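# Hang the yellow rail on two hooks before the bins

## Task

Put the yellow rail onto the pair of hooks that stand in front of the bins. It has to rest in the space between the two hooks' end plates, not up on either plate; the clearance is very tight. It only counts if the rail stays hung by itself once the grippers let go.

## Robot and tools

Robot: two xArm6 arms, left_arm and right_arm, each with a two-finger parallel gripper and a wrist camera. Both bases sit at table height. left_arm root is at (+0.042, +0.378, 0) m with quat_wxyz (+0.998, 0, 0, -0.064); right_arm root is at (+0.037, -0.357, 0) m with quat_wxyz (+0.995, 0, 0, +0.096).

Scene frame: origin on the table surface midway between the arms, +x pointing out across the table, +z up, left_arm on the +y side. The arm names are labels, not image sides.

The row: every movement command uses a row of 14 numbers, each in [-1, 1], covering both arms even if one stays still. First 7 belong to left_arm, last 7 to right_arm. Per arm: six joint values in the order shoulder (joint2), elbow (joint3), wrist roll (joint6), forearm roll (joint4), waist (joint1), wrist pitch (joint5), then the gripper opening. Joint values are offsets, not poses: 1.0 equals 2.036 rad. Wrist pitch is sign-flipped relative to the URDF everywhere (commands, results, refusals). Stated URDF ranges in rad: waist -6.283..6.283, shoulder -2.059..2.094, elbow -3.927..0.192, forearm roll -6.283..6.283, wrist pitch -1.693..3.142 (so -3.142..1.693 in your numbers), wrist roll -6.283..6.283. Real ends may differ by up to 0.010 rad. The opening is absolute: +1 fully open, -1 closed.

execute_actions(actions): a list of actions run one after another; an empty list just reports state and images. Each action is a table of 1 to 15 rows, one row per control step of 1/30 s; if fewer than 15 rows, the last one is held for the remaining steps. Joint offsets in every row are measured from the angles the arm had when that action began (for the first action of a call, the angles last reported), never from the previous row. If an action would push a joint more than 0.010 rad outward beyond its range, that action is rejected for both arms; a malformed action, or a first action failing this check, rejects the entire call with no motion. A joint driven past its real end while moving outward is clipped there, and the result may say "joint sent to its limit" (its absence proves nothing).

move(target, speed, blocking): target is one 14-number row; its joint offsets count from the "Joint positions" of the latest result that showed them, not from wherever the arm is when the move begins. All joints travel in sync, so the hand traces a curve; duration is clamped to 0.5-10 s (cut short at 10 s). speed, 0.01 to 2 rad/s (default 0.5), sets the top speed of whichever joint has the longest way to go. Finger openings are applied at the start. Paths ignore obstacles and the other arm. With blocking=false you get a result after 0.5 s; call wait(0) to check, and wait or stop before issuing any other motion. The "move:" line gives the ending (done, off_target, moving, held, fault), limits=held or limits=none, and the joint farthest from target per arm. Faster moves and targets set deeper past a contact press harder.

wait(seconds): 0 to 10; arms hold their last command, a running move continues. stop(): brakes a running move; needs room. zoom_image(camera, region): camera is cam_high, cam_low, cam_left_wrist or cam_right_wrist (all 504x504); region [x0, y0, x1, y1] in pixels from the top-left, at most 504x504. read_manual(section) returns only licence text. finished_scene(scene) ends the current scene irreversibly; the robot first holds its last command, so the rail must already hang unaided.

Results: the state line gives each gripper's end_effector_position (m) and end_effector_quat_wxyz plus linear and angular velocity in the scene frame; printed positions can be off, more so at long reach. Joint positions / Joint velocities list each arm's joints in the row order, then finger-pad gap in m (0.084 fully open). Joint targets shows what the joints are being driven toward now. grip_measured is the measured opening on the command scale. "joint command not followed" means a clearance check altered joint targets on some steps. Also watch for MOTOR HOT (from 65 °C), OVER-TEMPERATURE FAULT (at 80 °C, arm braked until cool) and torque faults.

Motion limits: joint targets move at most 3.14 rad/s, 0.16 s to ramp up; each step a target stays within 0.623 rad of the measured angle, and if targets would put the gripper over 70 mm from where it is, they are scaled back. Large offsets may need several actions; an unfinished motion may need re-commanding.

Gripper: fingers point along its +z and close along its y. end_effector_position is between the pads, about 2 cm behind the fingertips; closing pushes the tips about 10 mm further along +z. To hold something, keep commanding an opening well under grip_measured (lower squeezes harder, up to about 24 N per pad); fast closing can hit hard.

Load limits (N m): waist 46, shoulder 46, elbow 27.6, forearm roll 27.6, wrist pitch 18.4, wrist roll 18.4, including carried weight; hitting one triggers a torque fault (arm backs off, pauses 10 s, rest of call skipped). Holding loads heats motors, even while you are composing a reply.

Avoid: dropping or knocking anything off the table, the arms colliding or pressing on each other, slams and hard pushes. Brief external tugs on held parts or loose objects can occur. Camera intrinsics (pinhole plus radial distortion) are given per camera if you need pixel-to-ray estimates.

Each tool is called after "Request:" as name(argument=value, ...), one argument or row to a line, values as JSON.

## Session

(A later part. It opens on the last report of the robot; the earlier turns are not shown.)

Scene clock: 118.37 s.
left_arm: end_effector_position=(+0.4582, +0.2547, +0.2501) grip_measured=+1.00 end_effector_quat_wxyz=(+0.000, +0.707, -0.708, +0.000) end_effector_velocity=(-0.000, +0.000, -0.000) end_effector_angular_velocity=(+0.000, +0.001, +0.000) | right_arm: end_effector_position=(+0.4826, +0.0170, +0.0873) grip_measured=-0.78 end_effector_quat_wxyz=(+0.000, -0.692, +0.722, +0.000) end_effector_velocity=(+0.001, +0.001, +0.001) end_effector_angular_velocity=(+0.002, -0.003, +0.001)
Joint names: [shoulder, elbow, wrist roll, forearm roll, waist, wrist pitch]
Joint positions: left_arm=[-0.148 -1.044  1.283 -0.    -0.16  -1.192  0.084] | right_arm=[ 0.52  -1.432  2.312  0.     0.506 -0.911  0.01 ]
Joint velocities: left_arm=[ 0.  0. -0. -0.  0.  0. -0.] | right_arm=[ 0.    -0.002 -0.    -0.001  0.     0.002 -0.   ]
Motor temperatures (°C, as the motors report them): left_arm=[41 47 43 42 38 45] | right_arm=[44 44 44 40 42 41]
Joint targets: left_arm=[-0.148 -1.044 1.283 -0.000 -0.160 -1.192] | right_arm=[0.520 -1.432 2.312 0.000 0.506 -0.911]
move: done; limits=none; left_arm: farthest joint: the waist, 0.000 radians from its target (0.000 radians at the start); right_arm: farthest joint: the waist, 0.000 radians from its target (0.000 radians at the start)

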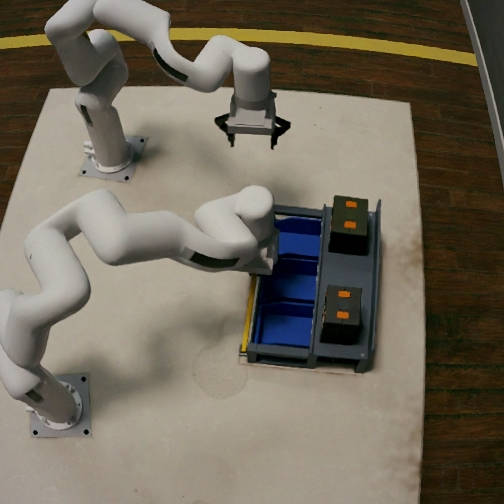

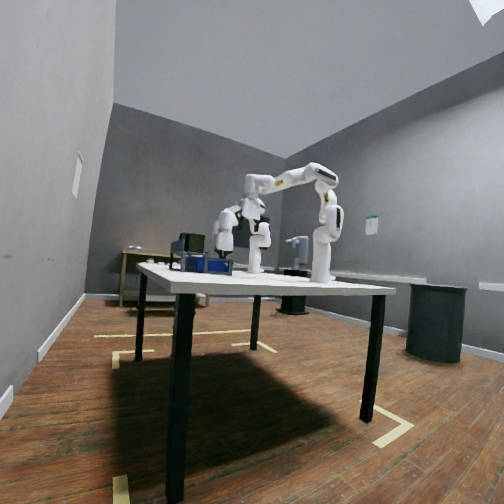

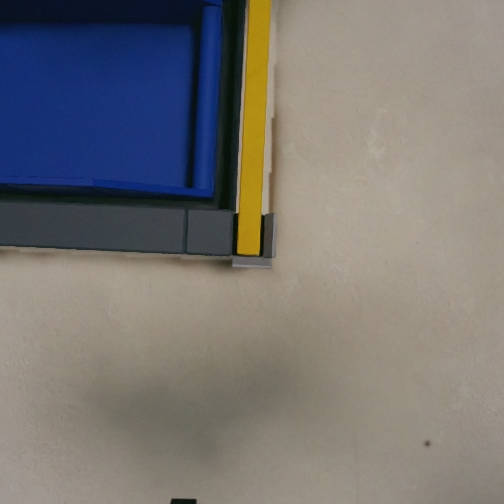

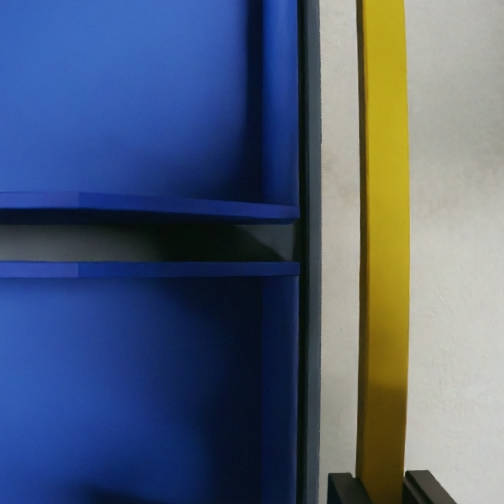

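Request:
move(
  target=[0,0,0,0,0,0,1,0.0046,0.0021,0,0,0,0.0066,-1],
  speed=0.015,
)

Request:
zoom_image(
  camera="cam_high",
  region=[220, 320, 280, 380],
)

Request:
zoom_image(
  camera="cam_left_wrist",
  region=[200, 190, 300, 290],
)

Scene clock: 123.73 s.
left_arm: end_effector_position=(+0.4582, +0.2547, +0.2501) grip_measured=+1.00 end_effector_quat_wxyz=(+0.000, +0.707, -0.708, +0.000) end_effector_velocity=(+0.000, +0.000, +0.000) end_effector_angular_velocity=(-0.000, -0.001, +0.000) | right_arm: end_effector_position=(+0.4825, +0.0169, +0.0812) grip_measured=-0.78 end_effector_quat_wxyz=(+0.000, -0.692, +0.722, +0.000) end_effector_velocity=(+0.000, +0.000, -0.000) end_effector_angular_velocity=(+0.001, -0.001, +0.000)
Joint names: [shoulder, elbow, wrist roll, forearm roll, waist, wrist pitch]
Joint positions: left_arm=[-0.148 -1.044  1.283 -0.    -0.16  -1.192  0.084] | right_arm=[ 0.529 -1.427  2.312  0.     0.506 -0.898  0.01 ]
Joint velocities: left_arm=[-0.    -0.     0.     0.     0.001 -0.    -0.   ] | right_arm=[ 0.     0.    -0.     0.     0.     0.002 -0.   ]
Motor temperatures (°C, as the motors report them): left_arm=[41 47 43 42 38 45] | right_arm=[44 44 44 40 42 41]
Joint targets: left_arm=[-0.148 -1.044 1.283 -0.000 -0.160 -1.192] | right_arm=[0.530 -1.427 2.312 0.000 0.506 -0.898]
move: done; limits=none; left_arm: farthest joint: the waist, 0.000 radians from its target (0.000 radians at the start); right_arm: farthest joint: the waist, 0.000 radians from its target (0.000 radians at the start)

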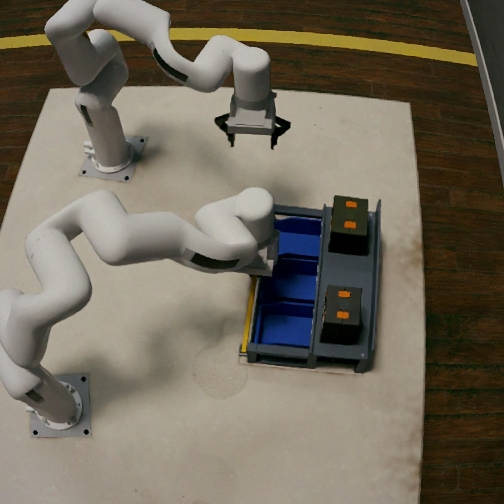

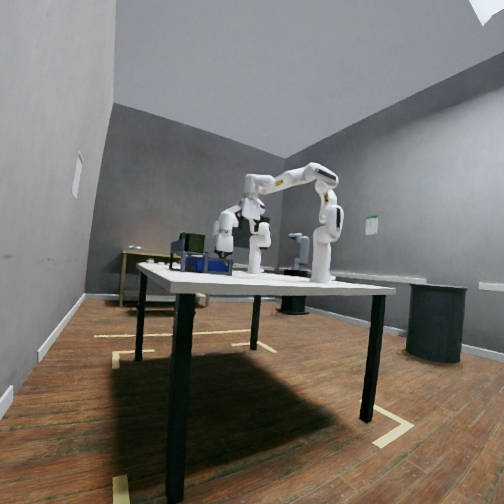

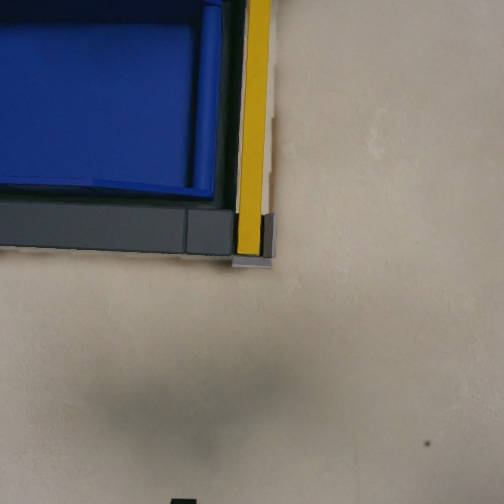

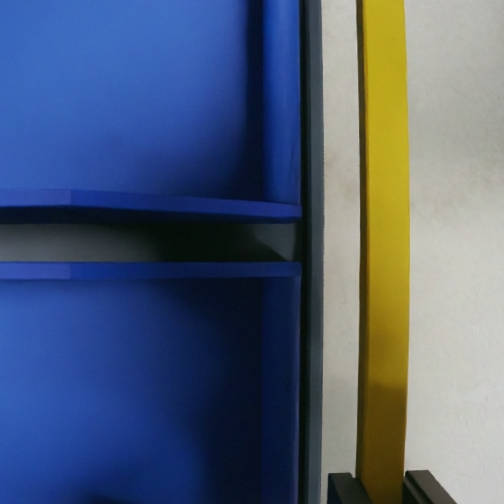

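Region (220, 320, 280, 380) of cam_high's 504x504 image, scaled by 8.400, with more detail than that image has.

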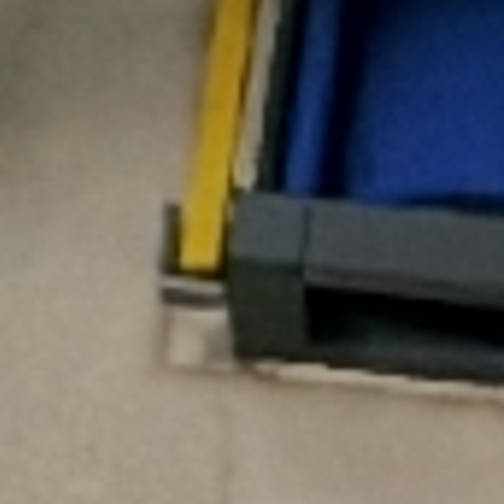

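Region (200, 190, 300, 290) of cam_left_wrist's 504x504 image, scaled by 5.040, with more detail than that image has.

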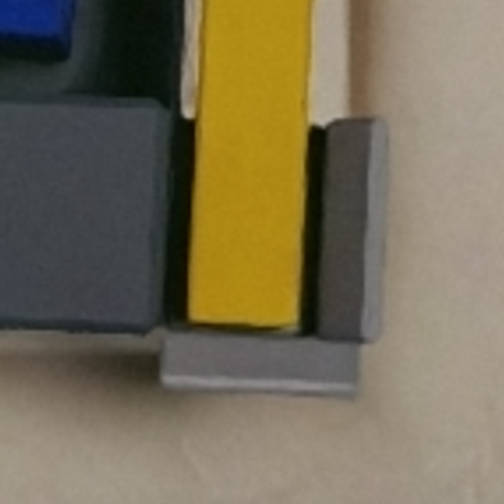

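Request:
move(
  target=[0,0,0,0,0,0,1,0.0031,0.0013,0,0,0,0.0044,-1],
  speed=0.012,
)

Request:
zoom_image(
  camera="cam_high",
  region=[220, 320, 280, 380],
)

Request:
zoom_image(
  camera="cam_left_wrist",
  region=[200, 190, 300, 290],
)

Scene clock: 127.97 s.
left_arm: end_effector_position=(+0.4582, +0.2547, +0.2501) grip_measured=+1.00 end_effector_quat_wxyz=(+0.000, +0.707, -0.708, +0.000) end_effector_velocity=(+0.000, -0.000, -0.000) end_effector_angular_velocity=(-0.000, -0.001, -0.000) | right_arm: end_effector_position=(+0.4833, +0.0176, +0.0790) grip_measured=-0.78 end_effector_quat_wxyz=(+0.002, -0.692, +0.722, +0.000) end_effector_velocity=(-0.000, +0.000, -0.001) end_effector_angular_velocity=(+0.001, +0.001, -0.001)
Joint names: [shoulder, elbow, wrist roll, forearm roll, waist, wrist pitch]
Joint positions: left_arm=[-0.148 -1.044  1.283 -0.    -0.16  -1.192  0.084] | right_arm=[ 0.534 -1.426  2.312  0.     0.506 -0.889  0.01 ]
Joint velocities: left_arm=[ 0.    -0.    -0.    -0.    -0.001  0.001  0.   ] | right_arm=[ 0.001  0.001  0.     0.001 -0.     0.002  0.   ]
Motor temperatures (°C, as the motors report them): left_arm=[41 47 43 42 38 45] | right_arm=[44 44 44 40 42 41]
Joint targets: left_arm=[-0.148 -1.044 1.283 -0.000 -0.160 -1.192] | right_arm=[0.536 -1.425 2.312 0.000 0.506 -0.889]
move: done; limits=none; left_arm: farthest joint: the waist, 0.000 radians from its target (0.000 radians at the start); right_arm: farthest joint: the shoulder, 0.002 radians from its target (0.006 radians at the start)

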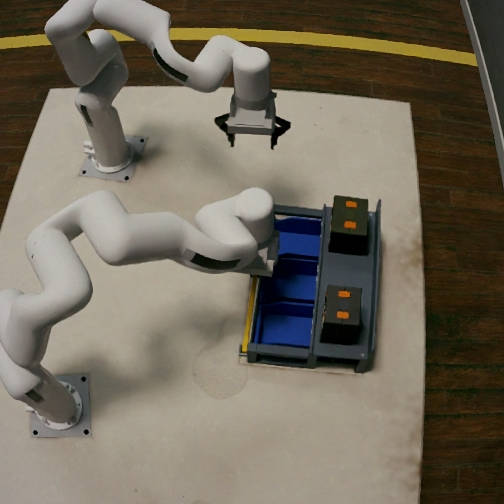

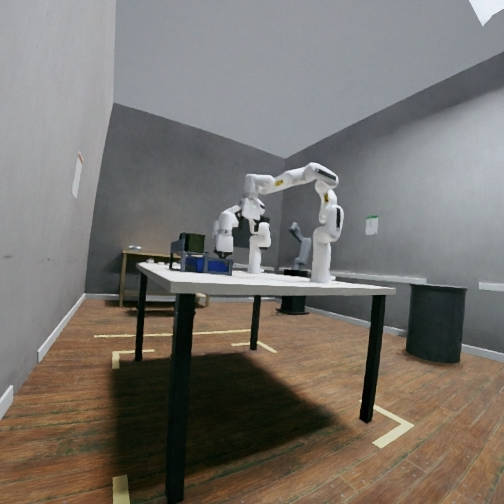

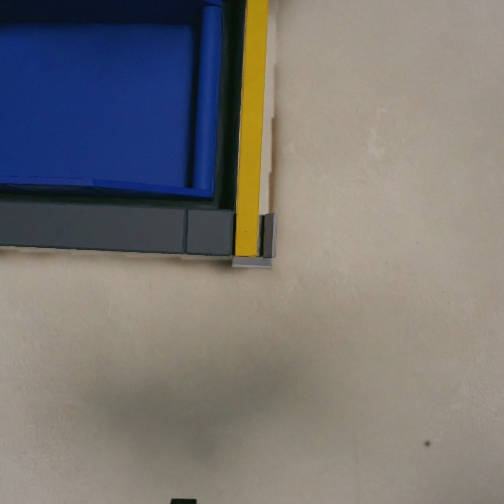

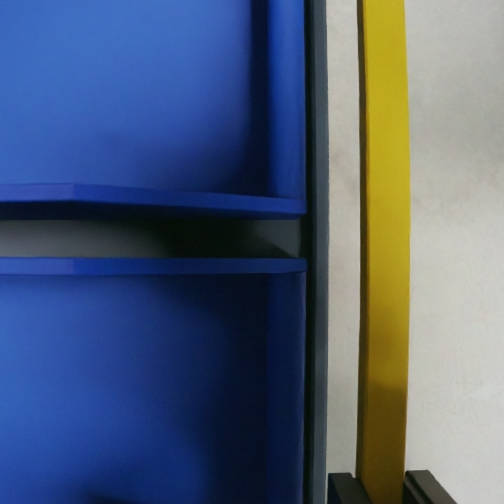

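Region (220, 320, 280, 380) of cam_high's 504x504 image, scaled by 8.400, with more detail than that image has.

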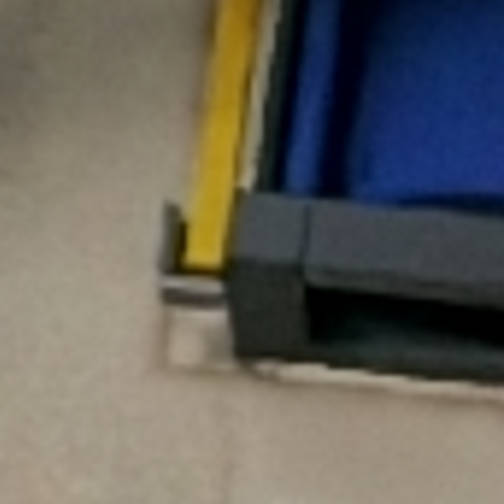

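Region (200, 190, 300, 290) of cam_left_wrist's 504x504 image, scaled by 5.040, with more detail than that image has.

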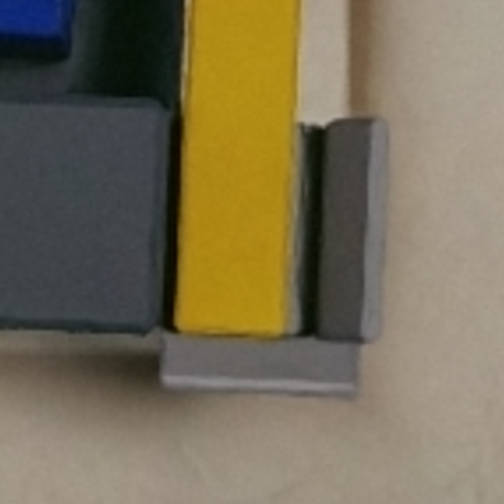

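Seated. Release and lift.

Request:
execute_actions(
  actions=[
    [[0,0,0,0,0,0,1,0,0,0,0,0,0,-0.55]],
    [[0,0,0,0,0,0,1,-0.008,-0.004,0,0,0,-0.013,-0.5]],
    [[0,0,0,0,0,0,1,-0.014,-0.008,0,0,0,-0.022,-0.5]],
  ],
)

Request:
zoom_image(
  camera="cam_high",
  region=[220, 320, 280, 380],
)

Request:
zoom_image(
  camera="cam_left_wrist",
  region=[200, 190, 300, 290],
)

Scene clock: 133.37 s.
left_arm: end_effector_position=(+0.4582, +0.2547, +0.2501) grip_measured=+1.00 end_effector_quat_wxyz=(+0.000, +0.707, -0.708, +0.000) end_effector_velocity=(+0.000, +0.000, -0.000) end_effector_angular_velocity=(+0.000, +0.000, -0.001) | right_arm: end_effector_position=(+0.4821, +0.0166, +0.1073) grip_measured=-0.52 end_effector_quat_wxyz=(-0.001, -0.692, +0.722, +0.000) end_effector_velocity=(+0.003, +0.002, +0.005) end_effector_angular_velocity=(+0.006, -0.009, +0.001)
Joint names: [shoulder, elbow, wrist roll, forearm roll, waist, wrist pitch]
Joint positions: left_arm=[-0.148 -1.044  1.283 -0.    -0.16  -1.192  0.084] | right_arm=[ 0.491 -1.449  2.312  0.     0.506 -0.96   0.021]
Joint velocities: left_arm=[ 0.     0.     0.001 -0.     0.     0.     0.   ] | right_arm=[-0.005 -0.007 -0.    -0.001  0.    -0.001 -0.   ]
Motor temperatures (°C, as the motors report them): left_arm=[41 47 43 42 38 45] | right_arm=[43 44 44 40 42 41]
Joint targets: left_arm=[-0.148 -1.044 1.283 -0.000 -0.160 -1.192] | right_arm=[0.491 -1.450 2.312 0.000 0.506 -0.960]

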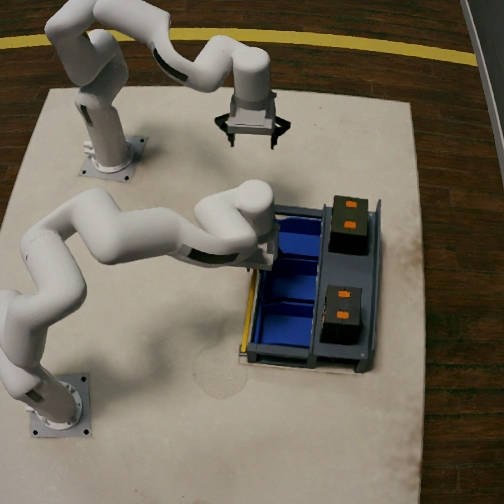

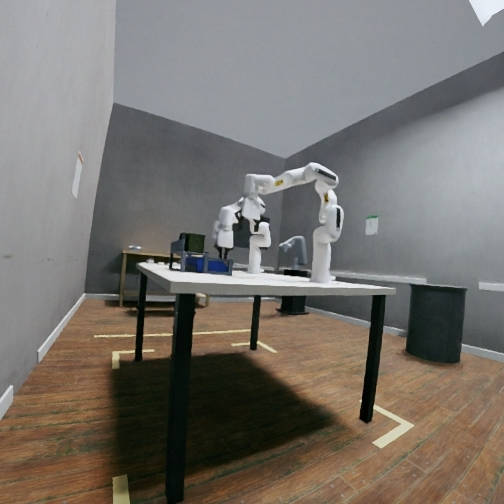

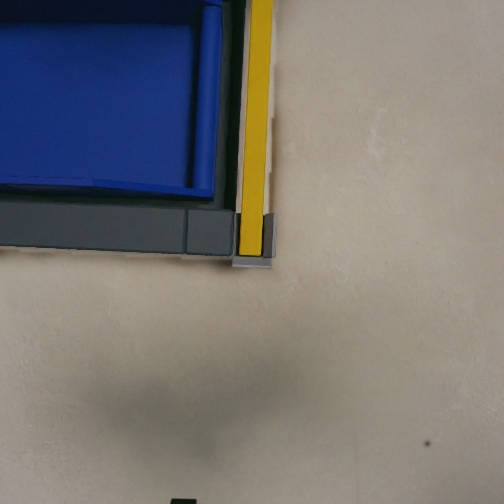

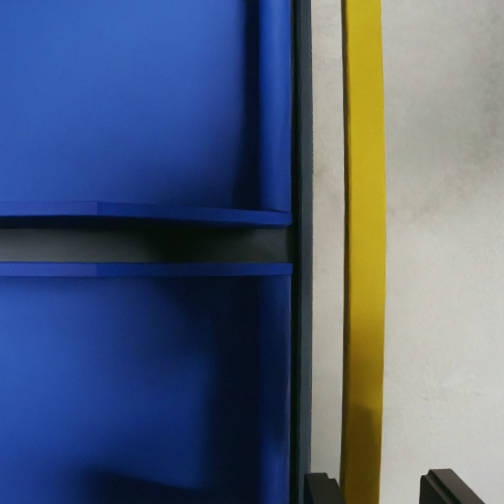

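Region (220, 320, 280, 380) of cam_high's 504x504 image, scaled by 8.400, with more detail than that image has.

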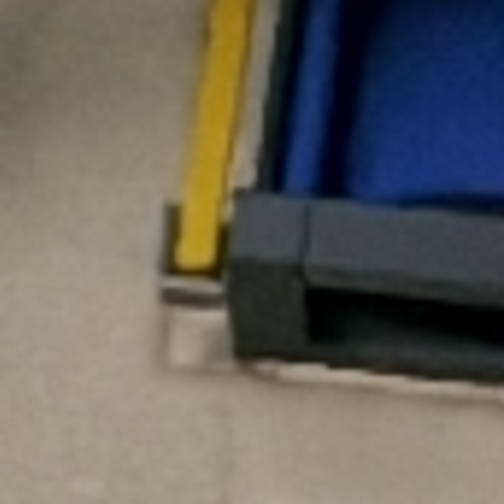

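Region (200, 190, 300, 290) of cam_left_wrist's 504x504 image, scaled by 5.040, with more detail than that image has.

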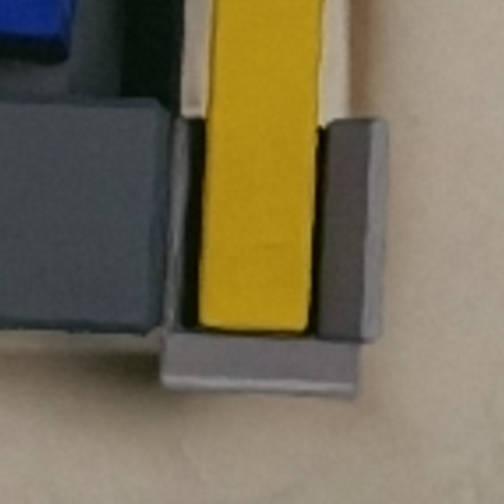

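Request:
finished_scene(
  scene=1,
)

The scene is finished: the task was done.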